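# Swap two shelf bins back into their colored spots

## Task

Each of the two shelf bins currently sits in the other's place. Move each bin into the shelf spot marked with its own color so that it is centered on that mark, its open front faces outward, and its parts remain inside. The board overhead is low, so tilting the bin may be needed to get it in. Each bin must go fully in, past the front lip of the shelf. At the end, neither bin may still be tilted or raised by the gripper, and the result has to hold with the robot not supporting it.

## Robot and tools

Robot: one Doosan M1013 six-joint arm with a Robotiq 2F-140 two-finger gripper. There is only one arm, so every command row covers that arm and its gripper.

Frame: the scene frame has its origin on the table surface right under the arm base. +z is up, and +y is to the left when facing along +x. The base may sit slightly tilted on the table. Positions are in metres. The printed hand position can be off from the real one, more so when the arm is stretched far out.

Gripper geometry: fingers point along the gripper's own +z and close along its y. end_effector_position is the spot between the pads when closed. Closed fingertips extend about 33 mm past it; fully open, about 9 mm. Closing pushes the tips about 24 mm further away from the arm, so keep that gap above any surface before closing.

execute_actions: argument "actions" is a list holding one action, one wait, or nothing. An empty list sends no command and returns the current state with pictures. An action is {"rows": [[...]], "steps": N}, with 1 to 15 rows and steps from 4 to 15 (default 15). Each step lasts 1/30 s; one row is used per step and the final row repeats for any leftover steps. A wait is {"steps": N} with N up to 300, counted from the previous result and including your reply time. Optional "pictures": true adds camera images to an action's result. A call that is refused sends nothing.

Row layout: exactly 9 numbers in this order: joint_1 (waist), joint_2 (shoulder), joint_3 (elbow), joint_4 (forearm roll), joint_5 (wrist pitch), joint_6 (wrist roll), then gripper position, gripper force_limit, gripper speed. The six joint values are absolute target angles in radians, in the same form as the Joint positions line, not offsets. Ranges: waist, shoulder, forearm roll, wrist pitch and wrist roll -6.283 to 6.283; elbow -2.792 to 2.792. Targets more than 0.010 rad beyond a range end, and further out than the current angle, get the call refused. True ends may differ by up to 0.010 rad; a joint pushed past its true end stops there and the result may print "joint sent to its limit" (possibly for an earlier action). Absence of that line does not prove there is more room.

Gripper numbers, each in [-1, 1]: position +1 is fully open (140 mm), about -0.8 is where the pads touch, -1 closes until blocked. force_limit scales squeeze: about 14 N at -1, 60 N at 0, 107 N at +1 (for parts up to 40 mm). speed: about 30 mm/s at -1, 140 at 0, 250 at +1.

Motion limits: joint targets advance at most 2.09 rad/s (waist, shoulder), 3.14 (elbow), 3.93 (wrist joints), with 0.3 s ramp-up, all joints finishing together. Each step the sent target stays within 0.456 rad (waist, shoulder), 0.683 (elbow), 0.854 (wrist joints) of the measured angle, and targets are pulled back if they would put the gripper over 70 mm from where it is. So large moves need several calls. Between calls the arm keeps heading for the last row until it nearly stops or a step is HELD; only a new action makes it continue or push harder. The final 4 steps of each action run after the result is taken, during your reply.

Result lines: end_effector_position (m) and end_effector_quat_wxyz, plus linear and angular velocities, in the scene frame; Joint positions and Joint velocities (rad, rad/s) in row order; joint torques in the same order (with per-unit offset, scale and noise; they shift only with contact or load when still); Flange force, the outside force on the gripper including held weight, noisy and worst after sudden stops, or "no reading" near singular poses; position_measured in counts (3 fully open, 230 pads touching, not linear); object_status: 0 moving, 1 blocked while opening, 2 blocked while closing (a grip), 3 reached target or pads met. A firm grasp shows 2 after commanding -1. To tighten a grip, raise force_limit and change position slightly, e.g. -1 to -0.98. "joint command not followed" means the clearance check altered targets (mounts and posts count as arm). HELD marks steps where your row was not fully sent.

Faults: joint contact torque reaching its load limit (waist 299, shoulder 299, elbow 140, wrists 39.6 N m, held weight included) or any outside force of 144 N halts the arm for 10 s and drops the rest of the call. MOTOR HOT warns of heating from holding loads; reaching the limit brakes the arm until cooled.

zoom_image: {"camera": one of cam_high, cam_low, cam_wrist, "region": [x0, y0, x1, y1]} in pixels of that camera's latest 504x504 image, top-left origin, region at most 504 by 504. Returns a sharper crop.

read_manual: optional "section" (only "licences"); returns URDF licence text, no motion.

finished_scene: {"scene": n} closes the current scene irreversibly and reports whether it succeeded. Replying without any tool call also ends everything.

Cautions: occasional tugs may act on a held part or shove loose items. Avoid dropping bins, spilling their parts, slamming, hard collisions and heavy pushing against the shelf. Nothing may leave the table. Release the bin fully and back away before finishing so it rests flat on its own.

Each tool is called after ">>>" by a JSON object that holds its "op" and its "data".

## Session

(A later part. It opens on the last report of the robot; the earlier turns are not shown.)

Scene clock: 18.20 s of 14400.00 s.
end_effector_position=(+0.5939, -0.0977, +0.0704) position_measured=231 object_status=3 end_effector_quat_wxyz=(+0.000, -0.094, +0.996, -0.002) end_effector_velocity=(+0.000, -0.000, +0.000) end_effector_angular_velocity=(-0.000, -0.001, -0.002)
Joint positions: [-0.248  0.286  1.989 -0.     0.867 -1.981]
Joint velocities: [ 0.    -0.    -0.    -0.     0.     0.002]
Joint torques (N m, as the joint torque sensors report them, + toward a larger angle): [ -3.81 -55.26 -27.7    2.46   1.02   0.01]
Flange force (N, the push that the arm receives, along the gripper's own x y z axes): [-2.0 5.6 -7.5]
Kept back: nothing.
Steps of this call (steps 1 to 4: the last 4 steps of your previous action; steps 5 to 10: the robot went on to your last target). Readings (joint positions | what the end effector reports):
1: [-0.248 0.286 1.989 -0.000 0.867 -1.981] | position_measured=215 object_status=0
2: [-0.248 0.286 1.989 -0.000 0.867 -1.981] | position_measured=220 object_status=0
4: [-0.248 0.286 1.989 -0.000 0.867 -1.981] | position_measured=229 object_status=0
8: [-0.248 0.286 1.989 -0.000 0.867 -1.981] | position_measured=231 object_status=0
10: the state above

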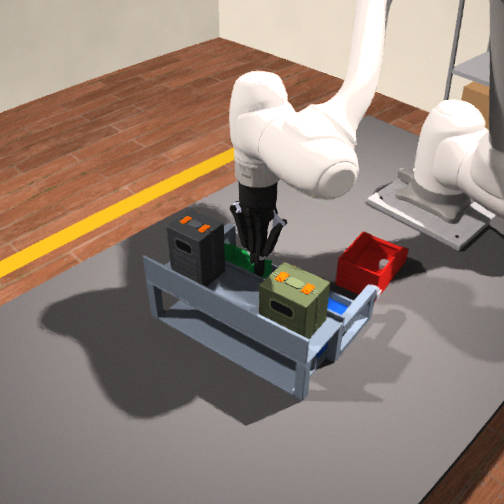

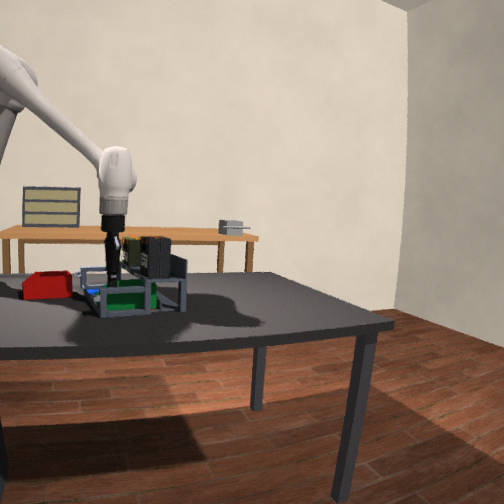

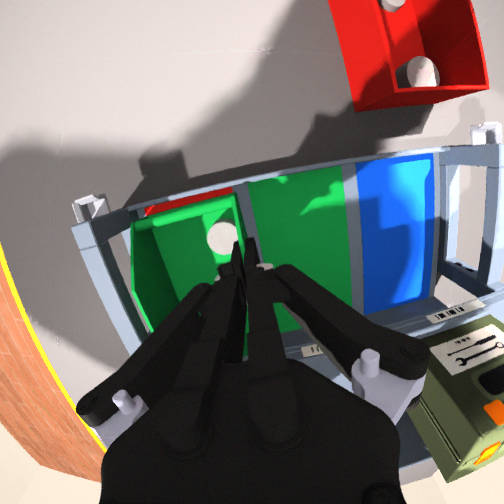

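>>> {"op": "execute_actions", "data": {"actions": []}}

>>> {"op": "execute_actions", "data": {"actions": [{"rows":[[-0.2397,0.2998,1.9624,-0.016,0.9143,-1.9645,-1,0.5,-0.5],[-0.2397,0.2998,1.9624,-0.016,0.9143,-1.9645,-1,0.5,-0.5],[-0.2397,0.2998,1.9624,-0.016,0.9143,-1.9645,-1,0.5,-0.5],[-0.2315,0.3138,1.9358,-0.032,0.9618,-1.9485,-1,0.5,-0.5],[-0.2315,0.3138,1.9358,-0.032,0.9618,-1.9485,-1,0.5,-0.5],[-0.2315,0.3138,1.9358,-0.032,0.9618,-1.9485,-1,0.5,-0.5],[-0.2233,0.3278,1.909,-0.048,1.0093,-1.9325,-1,0.5,-0.5],[-0.2233,0.3278,1.909,-0.048,1.0093,-1.9325,-1,0.5,-0.5],[-0.2233,0.3278,1.909,-0.048,1.0093,-1.9325,-1,0.5,-0.5],[-0.2151,0.3418,1.8825,-0.0634,1.0568,-1.9165,-1,0.5,-0.5]],"steps":15}]}}

>>> {"op": "execute_actions", "data": {"actions": [{"rows":[[-0.2289,0.3114,1.9169,-0.066,1.052,-1.929,-1,0.5,-0.5],[-0.2289,0.3114,1.9169,-0.066,1.052,-1.929,-1,0.5,-0.5],[-0.2289,0.3114,1.9169,-0.066,1.052,-1.929,-1,0.5,-0.5],[-0.2427,0.281,1.9513,-0.068,1.047,-1.941,-1,0.5,-0.5],[-0.2427,0.281,1.9513,-0.068,1.047,-1.941,-1,0.5,-0.5],[-0.2427,0.281,1.9513,-0.068,1.047,-1.941,-1,0.5,-0.5],[-0.2566,0.2505,1.9856,-0.0705,1.042,-1.9535,-1,0.5,-0.5],[-0.2566,0.2505,1.9856,-0.0705,1.042,-1.9535,-1,0.5,-0.5],[-0.2566,0.2505,1.9856,-0.0705,1.042,-1.9535,-1,0.5,-0.5],[-0.2704,0.22,2.02,-0.073,1.0376,-1.966,-1,0.5,-0.5],[-0.2704,0.22,2.02,-0.073,1.0376,-1.966,-1,0.5,-0.5],[-0.2704,0.22,2.02,-0.073,1.0376,-1.966,-1,0.5,-0.5],[-0.2842,0.1897,2.0544,-0.0753,1.0328,-1.9782,-1,0.5,-0.5]],"steps":15}], "pictures": true}}

Scene clock: 18.80 s of 14400.00 s.
end_effector_position=(+0.5939, -0.0977, +0.0704) position_measured=231 object_status=3 end_effector_quat_wxyz=(+0.000, -0.094, +0.996, -0.002) end_effector_velocity=(-0.001, +0.000, -0.001) end_effector_angular_velocity=(+0.000, +0.002, +0.000)
Joint positions: [-0.248  0.286  1.989 -0.     0.867 -1.981]
Joint velocities: [-0.     0.     0.001 -0.     0.    -0.   ]
Joint torques (N m, as the joint torque sensors report them, + toward a larger angle): [ -4.48 -59.52 -28.24   2.16   0.7    0.47]
Flange force (N, the push that the arm receives, along the gripper's own x y z axes): [-6.9 4.2 -2.6]
Kept back: nothing.
Steps of this call (steps 1 to 15: the robot went on to your last target; steps 16 to 18: nothing new was sent). Readings (joint positions | what the end effector reports):
1: [-0.248 0.286 1.989 -0.000 0.867 -1.981] | position_measured=231 object_status=3
2: [-0.248 0.286 1.989 -0.000 0.867 -1.981] | position_measured=231 object_status=3
4: [-0.248 0.286 1.989 -0.000 0.867 -1.981] | position_measured=231 object_status=3
8: [-0.248 0.286 1.989 -0.000 0.867 -1.981] | position_measured=231 object_status=3
18: the state above
The arm was judged still, so your last target was given up. Only a new action makes it travel on or press farther. Fingers that are still opening or closing keep moving.

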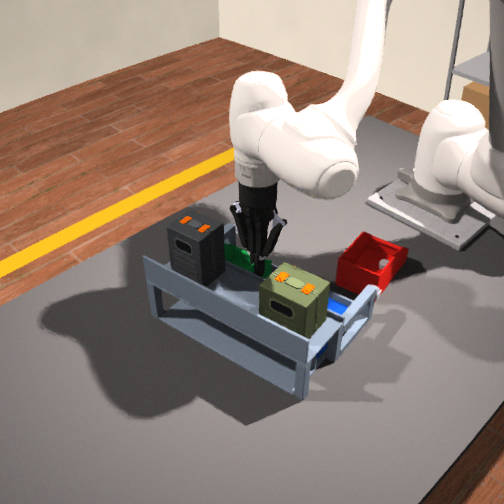

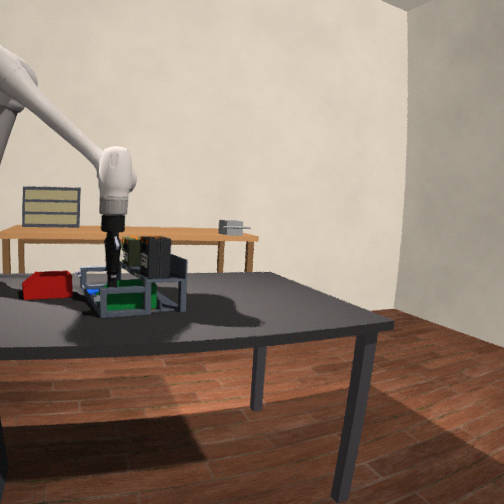

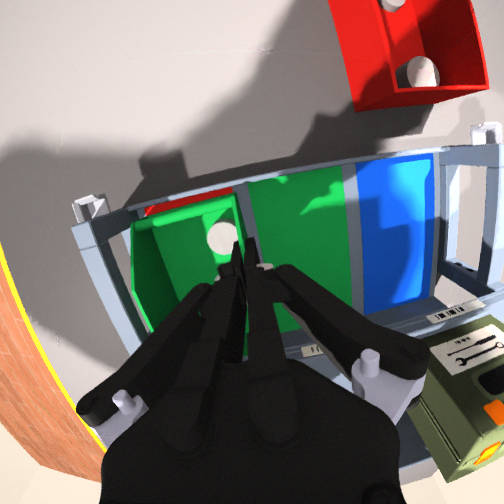

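Scene clock: 19.17 s of 14400.00 s.
end_effector_position=(+0.5972, -0.0970, +0.0820) position_measured=231 object_status=3 end_effector_quat_wxyz=(-0.060, -0.096, +0.994, -0.007) end_effector_velocity=(+0.007, -0.000, +0.051) end_effector_angular_velocity=(-0.105, +0.450, -0.003)
Joint positions: [-0.221  0.331  1.903 -0.052  1.02  -1.929]
Joint velocities: [ 0.099  0.167 -0.317 -0.19   0.581  0.195]
Joint torques (N m, as the joint torque sensors report them, + toward a larger angle): [ -1.21 -50.46 -31.54   2.76   2.23  -0.08]
Flange force (N, the push that the arm receives, along the gripper's own x y z axes): [-3.6 3.6 -9.3]
Steps of this call (steps 1 to 11: the first 11 steps of this action). Readings (joint positions | what the end effector reports):
1: [-0.248 0.286 1.989 -0.000 0.867 -1.981] | position_measured=231 object_status=3
2: [-0.247 0.288 1.985 -0.002 0.874 -1.979] | position_measured=231 object_status=3
4: [-0.241 0.298 1.965 -0.014 0.909 -1.967] | position_measured=231 object_status=3
8: [-0.230 0.317 1.930 -0.036 0.972 -1.945] | position_measured=231 object_status=3
11: the state above

Scene clock: 19.67 s of 14400.00 s.
end_effector_position=(+0.5334, -0.1113, +0.0972) position_measured=231 object_status=3 end_effector_quat_wxyz=(-0.073, -0.096, +0.993, -0.009) end_effector_velocity=(-0.237, -0.042, +0.030) end_effector_angular_velocity=(+0.001, +0.003, +0.005)
Joint positions: [-0.259  0.244  1.993 -0.071  1.041 -1.956]
Joint velocities: [-0.162 -0.346  0.397 -0.028 -0.057 -0.148]
Joint torques (N m, as the joint torque sensors report them, + toward a larger angle): [ -2.17 -79.24 -22.48   1.65   2.13   0.86]
Flange force (N, the push that the arm receives, along the gripper's own x y z axes): [-8.0 -2.9 1.5]
Steps of this call (steps 1 to 4: the last 4 steps of your previous action; steps 5 to 15: the first 11 steps of this action). Readings (joint positions | what the end effector reports):
5: [-0.215 0.342 1.883 -0.063 1.057 -1.917] | position_measured=231 object_status=3
6: [-0.217 0.338 1.887 -0.064 1.056 -1.917] | position_measured=231 object_status=3
8: [-0.226 0.317 1.911 -0.066 1.053 -1.926] | position_measured=231 object_status=3
12: [-0.245 0.275 1.958 -0.068 1.046 -1.943] | position_measured=231 object_status=3
15: the state above

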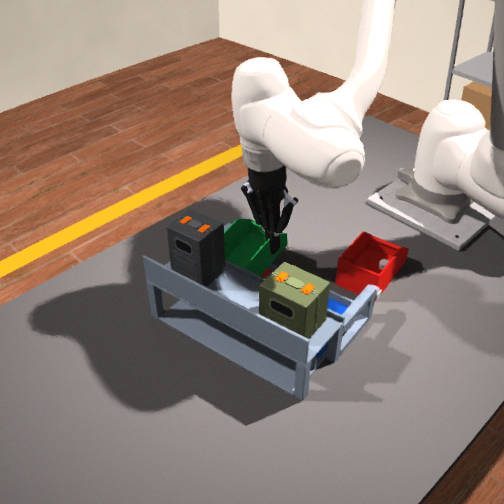

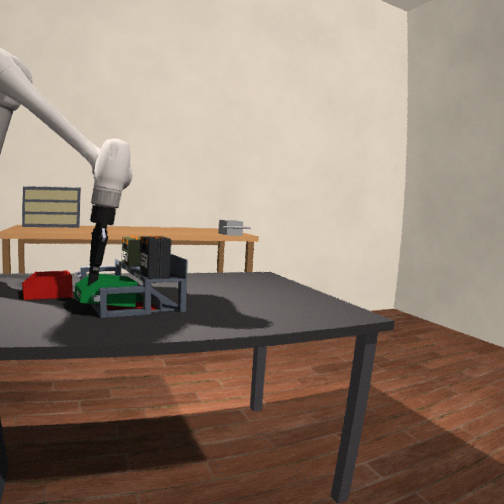

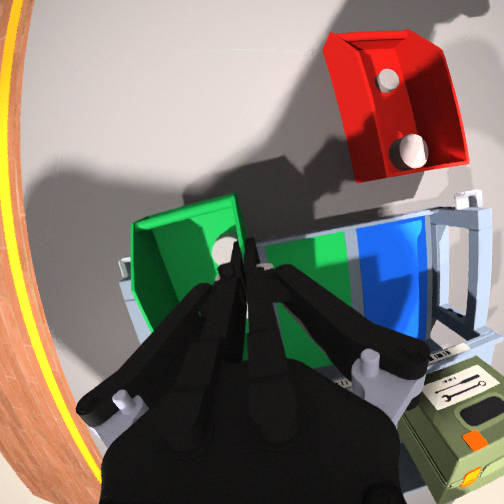

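>>> {"op": "execute_actions", "data": {"actions": [{"rows":[[-0.236,0.166,2.0685,-0.067,1.045,-1.934,-1,0.5,-0.5],[-0.236,0.166,2.0685,-0.067,1.045,-1.934,-1,0.5,-0.5],[-0.236,0.166,2.0685,-0.067,1.045,-1.934,-1,0.5,-0.5],[-0.188,0.147,2.085,-0.059,1.05,-1.89,-1,0.5,-0.5],[-0.188,0.147,2.085,-0.059,1.05,-1.89,-1,0.5,-0.5],[-0.188,0.147,2.085,-0.059,1.05,-1.89,-1,0.5,-0.5],[-0.14,0.143,2.097,-0.051,1.045,-1.846,-1,0.5,-0.5],[-0.14,0.143,2.097,-0.051,1.045,-1.846,-1,0.5,-0.5],[-0.14,0.143,2.097,-0.051,1.045,-1.846,-1,0.5,-0.5],[-0.0913,0.1439,2.1108,-0.0431,1.0323,-1.8018,-1,0.5,-0.5]],"steps":15}]}}

>>> {"op": "execute_actions", "data": {"actions": [{"rows":[[-0.083,0.1763,2.0756,-0.042,1.0354,-1.7944,-1,0.5,-0.5],[-0.083,0.1763,2.0756,-0.042,1.0354,-1.7944,-1,0.5,-0.5],[-0.083,0.1763,2.0756,-0.042,1.0354,-1.7944,-1,0.5,-0.5],[-0.083,0.1763,2.0756,-0.042,1.0354,-1.7944,-1,0.5,-0.5],[-0.0748,0.2086,2.0404,-0.04,1.0386,-1.787,-1,0.5,-0.5],[-0.0748,0.2086,2.0404,-0.04,1.0386,-1.787,-1,0.5,-0.5],[-0.0748,0.2086,2.0404,-0.04,1.0386,-1.787,-1,0.5,-0.5],[-0.0748,0.2086,2.0404,-0.04,1.0386,-1.787,-1,0.5,-0.5],[-0.0666,0.241,2.0051,-0.039,1.0417,-1.7796,-1,0.5,-0.5]],"steps":15}], "pictures": true}}

Scene clock: 20.33 s of 14400.00 s.
end_effector_position=(+0.4782, -0.0311, +0.1069) position_measured=231 object_status=3 end_effector_quat_wxyz=(-0.074, -0.095, +0.993, -0.009) end_effector_velocity=(-0.046, +0.282, -0.058) end_effector_angular_velocity=(+0.005, +0.033, -0.009)
Joint positions: [-0.135  0.143  2.098 -0.05   1.044 -1.841]
Joint velocities: [ 0.522 -0.     0.134  0.088 -0.079  0.485]
Joint torques (N m, as the joint torque sensors report them, + toward a larger angle): [ 14.37 -47.08 -24.69   2.79   1.83  -0.22]
Flange force (N, the push that the arm receives, along the gripper's own x y z axes): [-6.5 -9.1 3.1]
Steps of this call (steps 1 to 4: the last 4 steps of your previous action; steps 5 to 9: the robot went on to your last target; steps 10 to 20: the first 11 steps of this action). Readings (joint positions | what the end effector reports):
10: [-0.284 0.190 2.054 -0.075 1.033 -1.978] | position_measured=231 object_status=3
11: [-0.281 0.188 2.056 -0.075 1.033 -1.976] | position_measured=231 object_status=3
13: [-0.253 0.174 2.064 -0.070 1.041 -1.950] | position_measured=231 object_status=3
17: [-0.183 0.148 2.086 -0.058 1.049 -1.886] | position_measured=231 object_status=3
20: the state above

Scene clock: 20.83 s of 14400.00 s.
end_effector_position=(+0.5256, +0.0005, +0.0952) position_measured=231 object_status=3 end_effector_quat_wxyz=(-0.074, -0.095, +0.993, -0.009) end_effector_velocity=(+0.250, +0.044, -0.034) end_effector_angular_velocity=(+0.000, -0.019, -0.004)
Joint positions: [-0.071  0.224  2.024 -0.04   1.04  -1.783]
Joint velocities: [ 0.095  0.38  -0.424  0.018  0.029  0.088]
Joint torques (N m, as the joint torque sensors report them, + toward a larger angle): [ -3.18 -27.27 -39.25   3.77  -0.46   0.04]
Flange force (N, the push that the arm receives, along the gripper's own x y z axes): [-2.7 -0.6 -0.5]
Steps of this call (steps 1 to 4: the last 4 steps of your previous action; steps 5 to 15: the first 11 steps of this action). Readings (joint positions | what the end effector reports):
5: [-0.091 0.144 2.111 -0.043 1.032 -1.802] | position_measured=231 object_status=3
6: [-0.090 0.147 2.107 -0.043 1.033 -1.801] | position_measured=231 object_status=3
8: [-0.085 0.170 2.082 -0.042 1.034 -1.796] | position_measured=231 object_status=3
12: [-0.076 0.203 2.046 -0.040 1.038 -1.788] | position_measured=231 object_status=3
15: the state above

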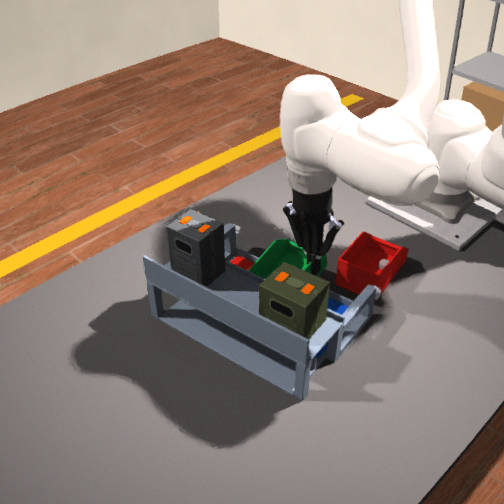

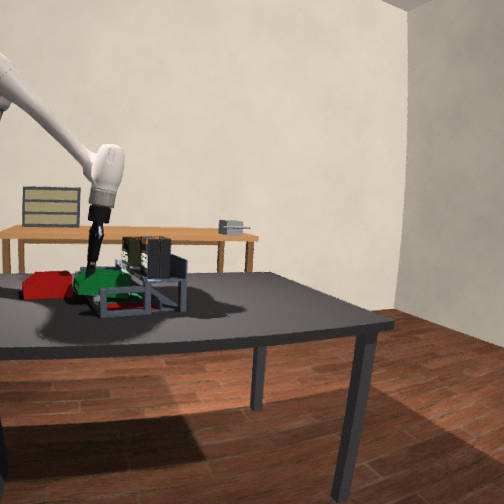

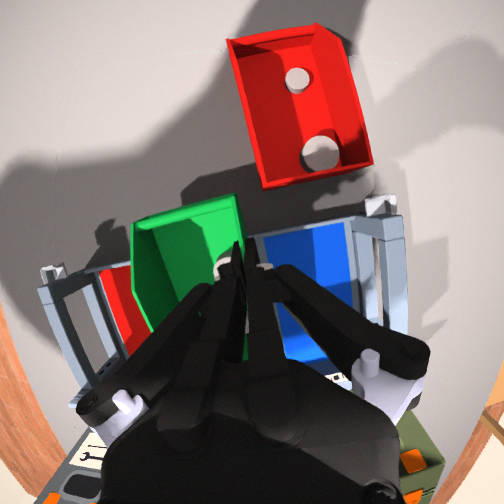

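>>> {"op": "execute_actions", "data": {"actions": [{"rows":[[-0.0625,0.257,1.9875,-0.038,1.043,-1.776,-1,0.5,-0.5],[-0.0625,0.257,1.9875,-0.038,1.043,-1.776,-1,0.5,-0.5],[-0.0625,0.257,1.9875,-0.038,1.043,-1.776,-1,0.5,-0.5],[-0.0583,0.2733,1.97,-0.037,1.045,-1.772,-1,0.5,-0.5],[-0.0583,0.2733,1.97,-0.037,1.045,-1.772,-1,0.5,-0.5],[-0.0583,0.2733,1.97,-0.037,1.045,-1.772,-1,0.5,-0.5],[-0.054,0.2895,1.9523,-0.0365,1.0465,-1.7685,-1,0.5,-0.5],[-0.054,0.2895,1.9523,-0.0365,1.0465,-1.7685,-1,0.5,-0.5],[-0.054,0.2895,1.9523,-0.0365,1.0465,-1.7685,-1,0.5,-0.5],[-0.0501,0.3057,1.9347,-0.0358,1.048,-1.7648,-1,0.5,-0.5]],"steps":15}]}}

>>> {"op": "execute_actions", "data": {"actions": [{"rows":[[-0.055,0.2904,1.9619,-0.027,0.9994,-1.774,-1,0.5,-0.5],[-0.055,0.2904,1.9619,-0.027,0.9994,-1.774,-1,0.5,-0.5],[-0.055,0.2904,1.9619,-0.027,0.9994,-1.774,-1,0.5,-0.5],[-0.0598,0.275,1.9891,-0.018,0.9509,-1.7834,-1,0.5,-0.5],[-0.0598,0.275,1.9891,-0.018,0.9509,-1.7834,-1,0.5,-0.5],[-0.0598,0.275,1.9891,-0.018,0.9509,-1.7834,-1,0.5,-0.5],[-0.0646,0.2597,2.0163,-0.009,0.9023,-1.7927,-1,0.5,-0.5],[-0.0646,0.2597,2.0163,-0.009,0.9023,-1.7927,-1,0.5,-0.5],[-0.0646,0.2597,2.0163,-0.009,0.9023,-1.7927,-1,0.5,-0.5],[-0.0694,0.2444,2.0435,0,0.8537,-1.802,-1,0.5,-0.5]],"steps":15}]}}

>>> {"op": "execute_actions", "data": {"actions": []}}

Scene clock: 21.43 s of 14400.00 s.
end_effector_position=(+0.5692, +0.0097, +0.0868) position_measured=231 object_status=3 end_effector_quat_wxyz=(-0.074, -0.095, +0.993, -0.009) end_effector_velocity=(+0.137, +0.030, -0.025) end_effector_angular_velocity=(-0.002, -0.008, -0.002)
Joint positions: [-0.053  0.294  1.948 -0.036  1.047 -1.768]
Joint velocities: [ 0.055  0.211 -0.241  0.008  0.024  0.052]
Joint torques (N m, as the joint torque sensors report them, + toward a larger angle): [ -4.64 -38.99 -38.27   3.76  -0.51  -0.04]
Flange force (N, the push that the arm receives, along the gripper's own x y z axes): [-1.2 4.6 -2.5]
Steps of this call (steps 1 to 4: the last 4 steps of your previous action; steps 5 to 7: the robot went on to your last target; steps 8 to 18: the first 11 steps of this action). Readings (joint positions | what the end effector reports):
8: [-0.067 0.241 2.005 -0.039 1.042 -1.780] | position_measured=231 object_status=3
9: [-0.066 0.245 2.001 -0.039 1.042 -1.779] | position_measured=231 object_status=3
11: [-0.063 0.256 1.988 -0.038 1.043 -1.776] | position_measured=231 object_status=3
15: [-0.057 0.278 1.965 -0.037 1.046 -1.771] | position_measured=231 object_status=3
18: the state above

Scene clock: 21.93 s of 14400.00 s.
end_effector_position=(+0.5733, +0.0109, +0.0733) position_measured=231 object_status=3 end_effector_quat_wxyz=(-0.014, -0.095, +0.995, -0.002) end_effector_velocity=(-0.008, -0.004, -0.035) end_effector_angular_velocity=(+0.073, -0.455, -0.013)
Joint positions: [-0.066  0.256  2.022 -0.007  0.891 -1.795]
Joint velocities: [-0.059 -0.182  0.322  0.111 -0.593 -0.114]
Joint torques (N m, as the joint torque sensors report them, + toward a larger angle): [ -3.26 -70.09 -23.41   2.12   0.4    0.15]
Flange force (N, the push that the arm receives, along the gripper's own x y z axes): [-6.9 5.4 1.2]
Steps of this call (steps 1 to 4: the last 4 steps of your previous action; steps 5 to 15: the first 11 steps of this action). Readings (joint positions | what the end effector reports):
5: [-0.050 0.306 1.935 -0.036 1.048 -1.765] | position_measured=231 object_status=3
6: [-0.051 0.304 1.938 -0.034 1.041 -1.765] | position_measured=231 object_status=3
8: [-0.054 0.293 1.959 -0.028 1.006 -1.772] | position_measured=231 object_status=3
12: [-0.061 0.272 1.995 -0.016 0.940 -1.785] | position_measured=231 object_status=3
15: the state above

Scene clock: 22.07 s of 14400.00 s.
end_effector_position=(+0.5723, +0.0106, +0.0713) position_measured=231 object_status=3 end_effector_quat_wxyz=(+0.000, -0.094, +0.996, -0.002) end_effector_velocity=(+0.002, -0.000, -0.000) end_effector_angular_velocity=(+0.001, -0.006, -0.001)
Joint positions: [-0.069  0.244  2.043 -0.     0.854 -1.802]
Joint velocities: [-0.001  0.     0.     0.002 -0.007 -0.001]
Joint torques (N m, as the joint torque sensors report them, + toward a larger angle): [ -1.07 -56.3  -31.83   2.79   0.66   0.84]
Flange force (N, the push that the arm receives, along the gripper's own x y z axes): [-0.8 0.2 2.9]
Kept back: nothing.
Steps of this call (steps 1 to 4: the last 4 steps of your previous action). Readings (joint positions | what the end effector reports):
1: [-0.068 0.250 2.034 -0.003 0.871 -1.799] | position_measured=231 object_status=3
2: [-0.069 0.246 2.041 -0.001 0.858 -1.801] | position_measured=231 object_status=3
4: the state above

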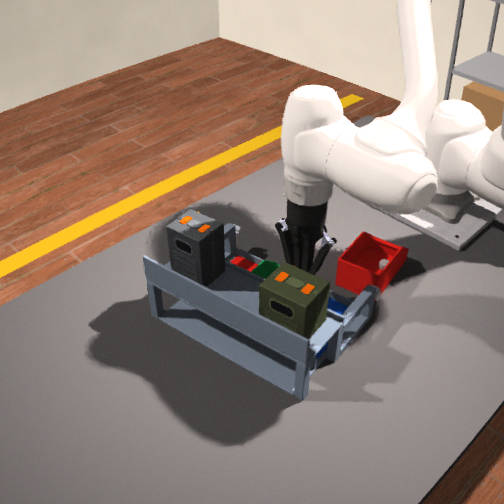

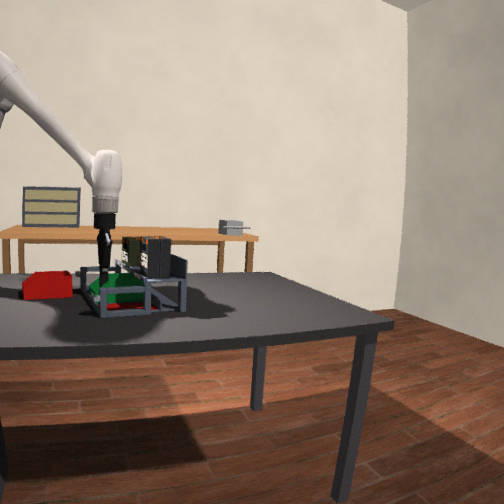

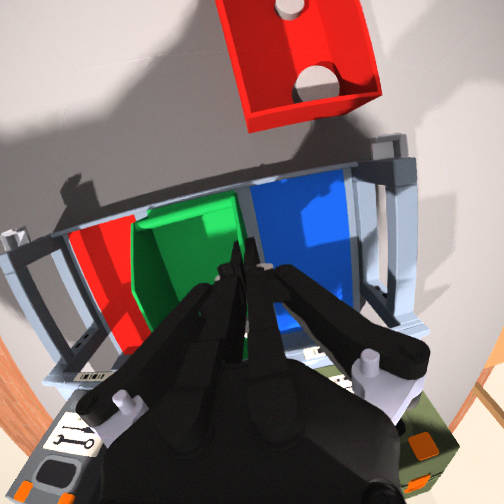

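Good. Open, rise.

>>> {"op": "execute_actions", "data": {"actions": [{"rows":[[-0.0694,0.2444,2.0435,0,0.8537,-1.802,-0.3,0.5,-0.5]],"steps":13}]}}

>>> {"op": "execute_actions", "data": {"actions": [{"rows":[[-0.0694,0.18,1.997,0,0.9646,-1.802,-0.3,0.5,-0.5]],"steps":12}]}}

>>> {"op": "execute_actions", "data": {"actions": []}}

>>> {"op": "execute_actions", "data": {"actions": [{"rows":[[0.02,-0.03,2.19,0,0.98,-1.71,-0.3,0.5,-0.5]],"steps":13}]}}

>>> {"op": "execute_actions", "data": {"actions": [{"rows":[[0.1434,-0.2,2.369,0,0.9726,-1.5892,-0.3,0.5,-0.5]],"steps":15}]}}

>>> {"op": "execute_actions", "data": {"actions": []}}

Scene clock: 22.60 s of 14400.00 s.
end_effector_position=(+0.5723, +0.0106, +0.0712) position_measured=196 object_status=0 end_effector_quat_wxyz=(+0.000, -0.094, +0.996, -0.002) end_effector_velocity=(-0.000, +0.000, -0.001) end_effector_angular_velocity=(+0.000, +0.001, -0.000)
Joint positions: [-0.069  0.244  2.043  0.     0.854 -1.802]
Joint velocities: [0.    0.001 0.    0.    0.    0.   ]
Joint torques (N m, as the joint torque sensors report them, + toward a larger angle): [ -3.72 -53.39 -29.62   2.66   0.37   0.03]
Flange force (N, the push that the arm receives, along the gripper's own x y z axes): [-0.5 6.1 -4.1]
Steps of this call (steps 1 to 7: the robot went on to your last target; steps 8 to 16: the first 9 steps of this action). Readings (joint positions | what the end effector reports):
8: [-0.069 0.244 2.043 0.000 0.854 -1.802] | position_measured=231 object_status=0
9: [-0.069 0.244 2.043 0.000 0.854 -1.802] | position_measured=231 object_status=0
11: [-0.069 0.244 2.043 0.000 0.854 -1.802] | position_measured=219 object_status=0
15: [-0.069 0.244 2.043 0.000 0.854 -1.802] | position_measured=201 object_status=0
16: the state above

Scene clock: 23.00 s of 14400.00 s.
end_effector_position=(+0.5713, +0.0108, +0.1287) position_measured=167 object_status=3 end_effector_quat_wxyz=(+0.001, -0.094, +0.996, -0.002) end_effector_velocity=(-0.002, +0.000, +0.000) end_effector_angular_velocity=(+0.000, +0.006, -0.001)
Joint positions: [-0.069  0.18   1.997  0.     0.964 -1.802]
Joint velocities: [-0.     0.    -0.001  0.     0.006  0.001]
Joint torques (N m, as the joint torque sensors report them, + toward a larger angle): [ -0.96 -54.45 -35.52   2.69   0.39  -0.14]
Flange force (N, the push that the arm receives, along the gripper's own x y z axes): [-1.8 1.6 1.0]
Steps of this call (steps 1 to 4: the last 4 steps of your previous action; steps 5 to 12: the first 8 steps of this action). Readings (joint positions | what the end effector reports):
5: [-0.069 0.244 2.043 0.000 0.854 -1.802] | position_measured=173 object_status=0
6: [-0.069 0.241 2.041 0.000 0.861 -1.802] | position_measured=169 object_status=0
8: [-0.069 0.211 2.019 0.000 0.912 -1.802] | position_measured=167 object_status=0
12: the state above

Scene clock: 23.13 s of 14400.00 s.
end_effector_position=(+0.5713, +0.0108, +0.1286) position_measured=167 object_status=3 end_effector_quat_wxyz=(+0.000, -0.094, +0.996, -0.002) end_effector_velocity=(-0.000, -0.000, -0.001) end_effector_angular_velocity=(-0.001, +0.003, +0.000)
Joint positions: [-0.069  0.18   1.997  0.     0.965 -1.802]
Joint velocities: [ 0.     0.002 -0.001 -0.001  0.001  0.   ]
Joint torques (N m, as the joint torque sensors report them, + toward a larger angle): [ -2.08 -48.41 -31.59   2.88   0.95  -0.15]
Flange force (N, the push that the arm receives, along the gripper's own x y z axes): [1.1 4.0 -5.6]
Kept back: nothing.
Steps of this call (steps 1 to 4: the last 4 steps of your previous action). Readings (joint positions | what the end effector reports):
1: [-0.069 0.180 1.997 0.000 0.964 -1.802] | position_measured=167 object_status=3
2: [-0.069 0.180 1.997 0.000 0.964 -1.802] | position_measured=167 object_status=3
4: the state above

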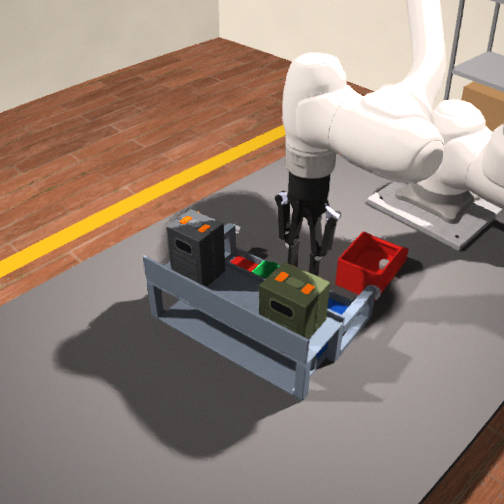

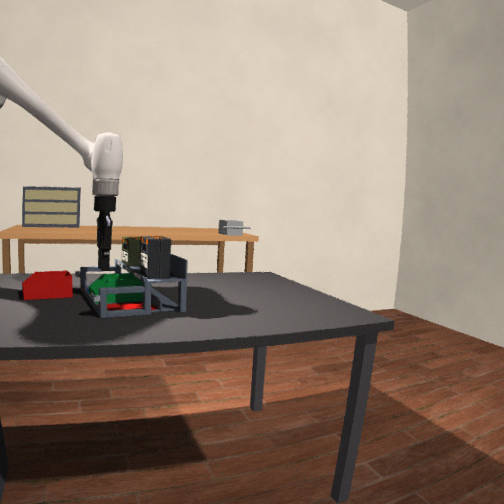

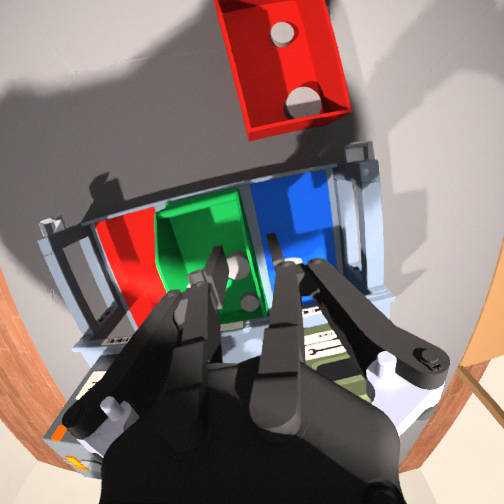

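Scene clock: 23.43 s of 14400.00 s.
end_effector_position=(+0.4712, +0.0484, +0.1444) position_measured=167 object_status=3 end_effector_quat_wxyz=(+0.001, -0.093, +0.996, -0.002) end_effector_velocity=(-0.424, +0.129, +0.034) end_effector_angular_velocity=(+0.001, -0.011, -0.007)
Joint positions: [ 0.001  0.014  2.15   0.     0.977 -1.729]
Joint velocities: [ 0.297 -0.698  0.635 -0.     0.052  0.305]
Joint torques (N m, as the joint torque sensors report them, + toward a larger angle): [ -7.27 -25.36 -33.92   2.99   0.11  -0.73]
Flange force (N, the push that the arm receives, along the gripper's own x y z axes): [-4.2 4.9 -1.8]
Steps of this call (steps 1 to 9: the first 9 steps of this action). Readings (joint positions | what the end effector reports):
1: [-0.069 0.180 1.997 0.000 0.965 -1.802] | position_measured=167 object_status=3
2: [-0.068 0.176 2.001 0.000 0.965 -1.801] | position_measured=167 object_status=3
4: [-0.055 0.146 2.029 0.000 0.967 -1.787] | position_measured=167 object_status=3
8: [-0.009 0.039 2.127 0.000 0.975 -1.740] | position_measured=167 object_status=3
9: the state above

Scene clock: 23.93 s of 14400.00 s.
end_effector_position=(+0.3285, +0.0918, +0.1296) position_measured=167 object_status=3 end_effector_quat_wxyz=(+0.000, -0.095, +0.996, -0.002) end_effector_velocity=(-0.041, +0.010, -0.008) end_effector_angular_velocity=(+0.001, -0.005, +0.004)
Joint positions: [ 0.143 -0.199  2.368 -0.     0.973 -1.59 ]
Joint velocities: [ 0.049 -0.064  0.064 -0.    -0.004  0.045]
Joint torques (N m, as the joint torque sensors report them, + toward a larger angle): [-19.05  17.1  -47.25   4.03  -0.7    0.11]
Flange force (N, the push that the arm receives, along the gripper's own x y z axes): [-5.9 11.4 0.0]
Steps of this call (steps 1 to 4: the last 4 steps of your previous action; steps 5 to 15: the first 11 steps of this action). Readings (joint positions | what the end effector reports):
5: [0.020 -0.030 2.190 -0.000 0.980 -1.710] | position_measured=167 object_status=3
6: [0.023 -0.034 2.194 -0.000 0.980 -1.707] | position_measured=167 object_status=3
8: [0.045 -0.064 2.227 -0.000 0.979 -1.685] | position_measured=167 object_status=3
12: [0.116 -0.163 2.330 -0.000 0.974 -1.616] | position_measured=167 object_status=3
15: the state above

Scene clock: 24.07 s of 14400.00 s.
end_effector_position=(+0.3280, +0.0919, +0.1294) position_measured=167 object_status=3 end_effector_quat_wxyz=(+0.000, -0.094, +0.996, -0.002) end_effector_velocity=(-0.002, -0.000, -0.002) end_effector_angular_velocity=(-0.000, +0.004, -0.001)
Joint positions: [ 0.143 -0.2    2.369 -0.     0.973 -1.589]
Joint velocities: [-0.     0.     0.004  0.001 -0.     0.001]
Joint torques (N m, as the joint torque sensors report them, + toward a larger angle): [ -5.01 -10.57 -32.28   3.03   1.01   0.15]
Flange force (N, the push that the arm receives, along the gripper's own x y z axes): [2.3 13.9 -4.2]
Kept back: nothing.
Steps of this call (steps 1 to 4: the last 4 steps of your previous action). Readings (joint positions | what the end effector reports):
1: [0.143 -0.200 2.369 -0.000 0.973 -1.589] | position_measured=167 object_status=3
2: [0.143 -0.200 2.369 -0.000 0.973 -1.589] | position_measured=167 object_status=3
4: the state above

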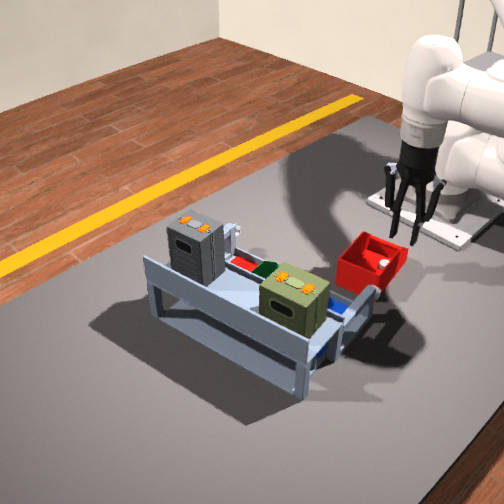

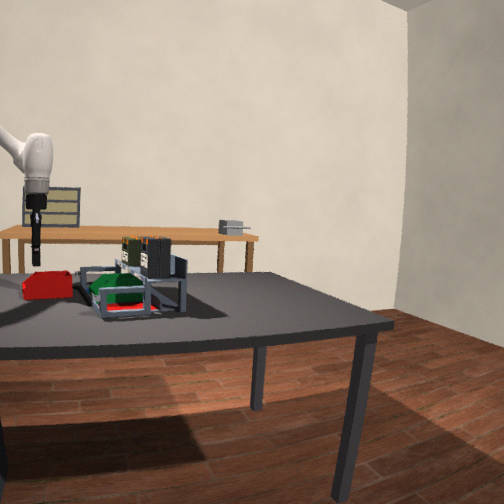

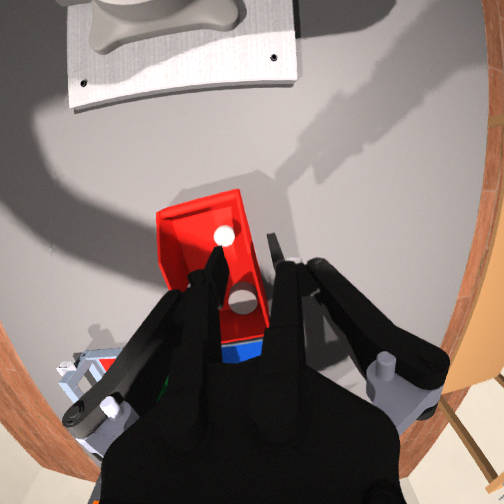

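>>> {"op": "execute_actions", "data": {"actions": [{"rows":[[0.1434,-0.15,2.406,0,0.885,-1.5892,-0.3,0.5,-0.5],[0.1434,-0.15,2.406,0,0.885,-1.5892,-0.3,0.5,-0.5],[0.1434,-0.15,2.406,0,0.885,-1.5892,-0.3,0.5,-0.5],[0.1434,-0.097,2.4427,0,0.7959,-1.5892,-0.3,0.5,-0.5]],"steps":12}]}}

>>> {"op": "execute_actions", "data": {"actions": [{"rows":[[0.1434,-0.097,2.4427,0,0.7959,-1.5892,-1,0.5,-0.5]],"steps":15}]}}

>>> {"op": "execute_actions", "data": {"actions": [{"steps":12}]}}

>>> {"op": "execute_actions", "data": {"actions": [{"rows":[[0.1434,-0.134,2.417,0,0.859,-1.5892,-1,0.5,-0.5],[0.1434,-0.134,2.417,0,0.859,-1.5892,-1,0.5,-0.5],[0.1434,-0.134,2.417,0,0.859,-1.5892,-1,0.5,-0.5],[0.1434,-0.1713,2.3913,0,0.9216,-1.5892,-1,0.5,-0.5]],"steps":12}]}}

>>> {"op": "execute_actions", "data": {"actions": [{"rows":[[0,-0.1713,2.3913,0,0.9216,-1.7326,-1,0.5,-0.5],[0,-0.1713,2.3913,0,0.9216,-1.7326,-1,0.5,-0.5],[0,-0.1713,2.3913,0,0.9216,-1.7326,-1,0.5,-0.5],[0,-0.1713,2.3913,0,0.9216,-1.7326,-1,0.5,-0.5],[-0.16,-0.16,2.38,0,0.9216,-1.8926,-1,0.5,-0.5],[-0.16,-0.16,2.38,0,0.9216,-1.8926,-1,0.5,-0.5],[-0.16,-0.16,2.38,0,0.9216,-1.8926,-1,0.5,-0.5],[-0.16,-0.16,2.38,0,0.9216,-1.8926,-1,0.5,-0.5],[-0.32,-0.12,2.35,0,0.9116,-2.0526,-1,0.5,-0.5]],"steps":15}]}}

>>> {"op": "execute_actions", "data": {"actions": [{"rows":[[-0.479,-0.07,2.307,0,0.9046,-2.2116,-1,0.5,-0.5]],"steps":15}], "pictures": true}}

Scene clock: 24.63 s of 14400.00 s.
end_effector_position=(+0.3284, +0.0918, +0.0646) position_measured=167 object_status=3 end_effector_quat_wxyz=(-0.000, -0.094, +0.996, -0.002) end_effector_velocity=(-0.007, -0.002, -0.121) end_effector_angular_velocity=(-0.001, +0.005, -0.000)
Joint positions: [ 0.143 -0.1    2.44   0.     0.803 -1.589]
Joint velocities: [-0.     0.201  0.133  0.    -0.328  0.   ]
Joint torques (N m, as the joint torque sensors report them, + toward a larger angle): [  2.52 -49.72 -40.62   3.87   0.44   0.06]
Flange force (N, the push that the arm receives, along the gripper's own x y z axes): [0.1 6.7 -3.0]
Steps of this call (steps 1 to 9: the robot went on to your last target; steps 10 to 17: the first 8 steps of this action). Readings (joint positions | what the end effector reports):
10: [0.143 -0.200 2.369 -0.000 0.972 -1.589] | position_measured=167 object_status=3
11: [0.143 -0.196 2.372 0.000 0.965 -1.589] | position_measured=167 object_status=3
13: [0.143 -0.169 2.393 0.000 0.917 -1.589] | position_measured=167 object_status=3
17: the state above

Scene clock: 25.13 s of 14400.00 s.
end_effector_position=(+0.3285, +0.0918, +0.0625) position_measured=211 object_status=0 end_effector_quat_wxyz=(+0.000, -0.094, +0.996, -0.002) end_effector_velocity=(+0.001, -0.000, +0.000) end_effector_angular_velocity=(-0.000, -0.001, +0.001)
Joint positions: [ 0.143 -0.097  2.443  0.     0.796 -1.589]
Joint velocities: [ 0.     0.001 -0.001 -0.001 -0.    -0.   ]
Joint torques (N m, as the joint torque sensors report them, + toward a larger angle): [  1.07 -18.07 -26.78   2.88   0.54  -0.41]
Flange force (N, the push that the arm receives, along the gripper's own x y z axes): [-2.2 -2.1 -4.4]
Steps of this call (steps 1 to 4: the last 4 steps of your previous action; steps 5 to 15: the first 11 steps of this action). Readings (joint positions | what the end effector reports):
5: [0.143 -0.097 2.443 0.000 0.796 -1.589] | position_measured=167 object_status=0
6: [0.143 -0.097 2.443 0.000 0.796 -1.589] | position_measured=169 object_status=0
8: [0.143 -0.097 2.443 0.000 0.796 -1.589] | position_measured=178 object_status=0
12: [0.143 -0.097 2.443 0.000 0.796 -1.589] | position_measured=197 object_status=0
15: the state above

Scene clock: 25.53 s of 14400.00 s.
end_effector_position=(+0.3285, +0.0918, +0.0625) position_measured=231 object_status=3 end_effector_quat_wxyz=(+0.000, -0.094, +0.996, -0.002) end_effector_velocity=(-0.000, -0.000, +0.000) end_effector_angular_velocity=(+0.000, -0.000, -0.000)
Joint positions: [ 0.143 -0.097  2.443 -0.     0.796 -1.589]
Joint velocities: [-0. -0.  0.  0.  0.  0.]
Joint torques (N m, as the joint torque sensors report them, + toward a larger angle): [ -3.34 -10.25 -21.62   2.52   0.13   0.26]
Flange force (N, the push that the arm receives, along the gripper's own x y z axes): [4.4 8.5 -24.6]
Kept back: nothing.
Steps of this call (steps 1 to 4: the last 4 steps of your previous action; steps 5 to 12: the robot went on to your last target). Readings (joint positions | what the end effector reports):
1: [0.143 -0.097 2.443 0.000 0.796 -1.589] | position_measured=215 object_status=0
2: [0.143 -0.097 2.443 -0.000 0.796 -1.589] | position_measured=220 object_status=0
4: [0.143 -0.097 2.443 -0.000 0.796 -1.589] | position_measured=229 object_status=0
8: [0.143 -0.097 2.443 -0.000 0.796 -1.589] | position_measured=231 object_status=0
12: the state above

Scene clock: 25.80 s of 14400.00 s.
end_effector_position=(+0.3290, +0.0920, +0.1091) position_measured=231 object_status=3 end_effector_quat_wxyz=(+0.001, -0.094, +0.996, -0.002) end_effector_velocity=(-0.004, -0.001, +0.034) end_effector_angular_velocity=(+0.000, -0.000, -0.000)
Joint positions: [ 0.143 -0.171  2.392 -0.     0.92  -1.589]
Joint velocities: [ 0.    -0.057 -0.033  0.     0.09   0.   ]
Joint torques (N m, as the joint torque sensors report them, + toward a larger angle): [ -5.43  13.12 -21.59   1.57  -0.02  -0.14]
Flange force (N, the push that the arm receives, along the gripper's own x y z axes): [-2.3 2.4 2.3]
Steps of this call (steps 1 to 8: the first 8 steps of this action). Readings (joint positions | what the end effector reports):
1: [0.143 -0.097 2.443 -0.000 0.796 -1.589] | position_measured=231 object_status=3
2: [0.143 -0.101 2.441 -0.000 0.803 -1.589] | position_measured=231 object_status=3
4: [0.143 -0.125 2.423 -0.000 0.844 -1.589] | position_measured=231 object_status=3
8: the state above

Scene clock: 26.30 s of 14400.00 s.
end_effector_position=(+0.3470, -0.0067, +0.1107) position_measured=231 object_status=3 end_effector_quat_wxyz=(+0.000, -0.094, +0.996, -0.002) end_effector_velocity=(+0.078, -0.399, +0.008) end_effector_angular_velocity=(+0.000, +0.005, -0.001)
Joint positions: [-0.147 -0.161  2.382 -0.     0.921 -1.88 ]
Joint velocities: [-1.12   0.154 -0.135 -0.    -0.014 -1.119]
Joint torques (N m, as the joint torque sensors report them, + toward a larger angle): [ -8.45  -9.35 -34.91   2.96  -0.21   0.07]
Flange force (N, the push that the arm receives, along the gripper's own x y z axes): [-6.5 13.9 1.5]
Steps of this call (steps 1 to 4: the last 4 steps of your previous action; steps 5 to 15: the first 11 steps of this action). Readings (joint positions | what the end effector reports):
5: [0.143 -0.171 2.391 -0.000 0.922 -1.589] | position_measured=231 object_status=3
6: [0.139 -0.171 2.391 -0.000 0.922 -1.593] | position_measured=231 object_status=3
8: [0.108 -0.171 2.391 -0.000 0.922 -1.625] | position_measured=231 object_status=3
12: [-0.035 -0.170 2.390 -0.000 0.922 -1.768] | position_measured=231 object_status=3
15: the state above

Scene clock: 26.80 s of 14400.00 s.
end_effector_position=(+0.3712, -0.1416, +0.1103) position_measured=231 object_status=3 end_effector_quat_wxyz=(+0.000, -0.094, +0.996, -0.002) end_effector_velocity=(+0.000, -0.000, +0.000) end_effector_angular_velocity=(-0.000, -0.000, +0.002)
Joint positions: [-0.479 -0.07   2.307  0.     0.905 -2.211]
Joint velocities: [-0.     0.    -0.001 -0.     0.    -0.002]
Joint torques (N m, as the joint torque sensors report them, + toward a larger angle): [ -1.46 -24.88 -31.22   2.78   0.44   0.06]
Flange force (N, the push that the arm receives, along the gripper's own x y z axes): [-2.9 2.1 -1.6]
Steps of this call (steps 1 to 4: the last 4 steps of your previous action; steps 5 to 15: the first 11 steps of this action). Readings (joint positions | what the end effector reports):
5: [-0.303 -0.125 2.353 -0.000 0.913 -2.035] | position_measured=231 object_status=3
6: [-0.322 -0.119 2.350 -0.000 0.912 -2.055] | position_measured=231 object_status=3
8: [-0.382 -0.102 2.335 0.000 0.909 -2.115] | position_measured=231 object_status=3
12: [-0.474 -0.071 2.308 0.000 0.905 -2.206] | position_measured=231 object_status=3
15: the state above

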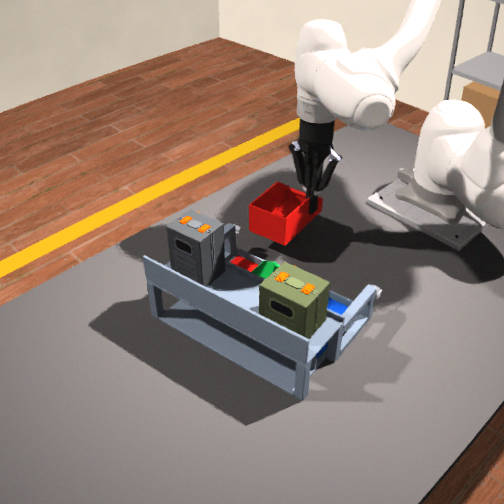

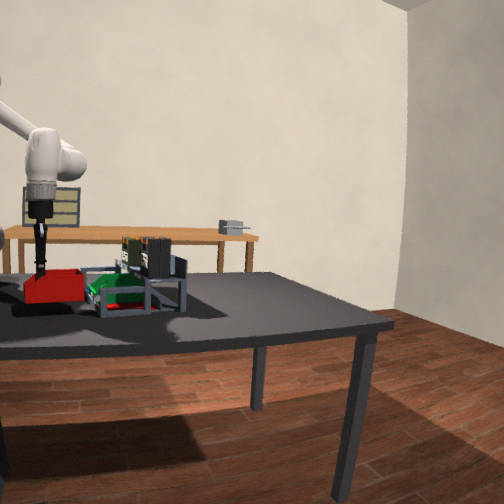

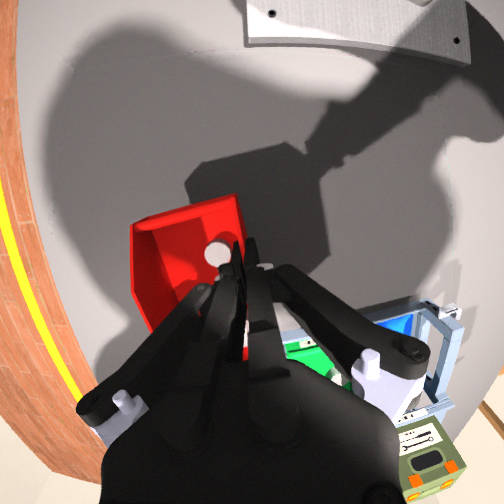

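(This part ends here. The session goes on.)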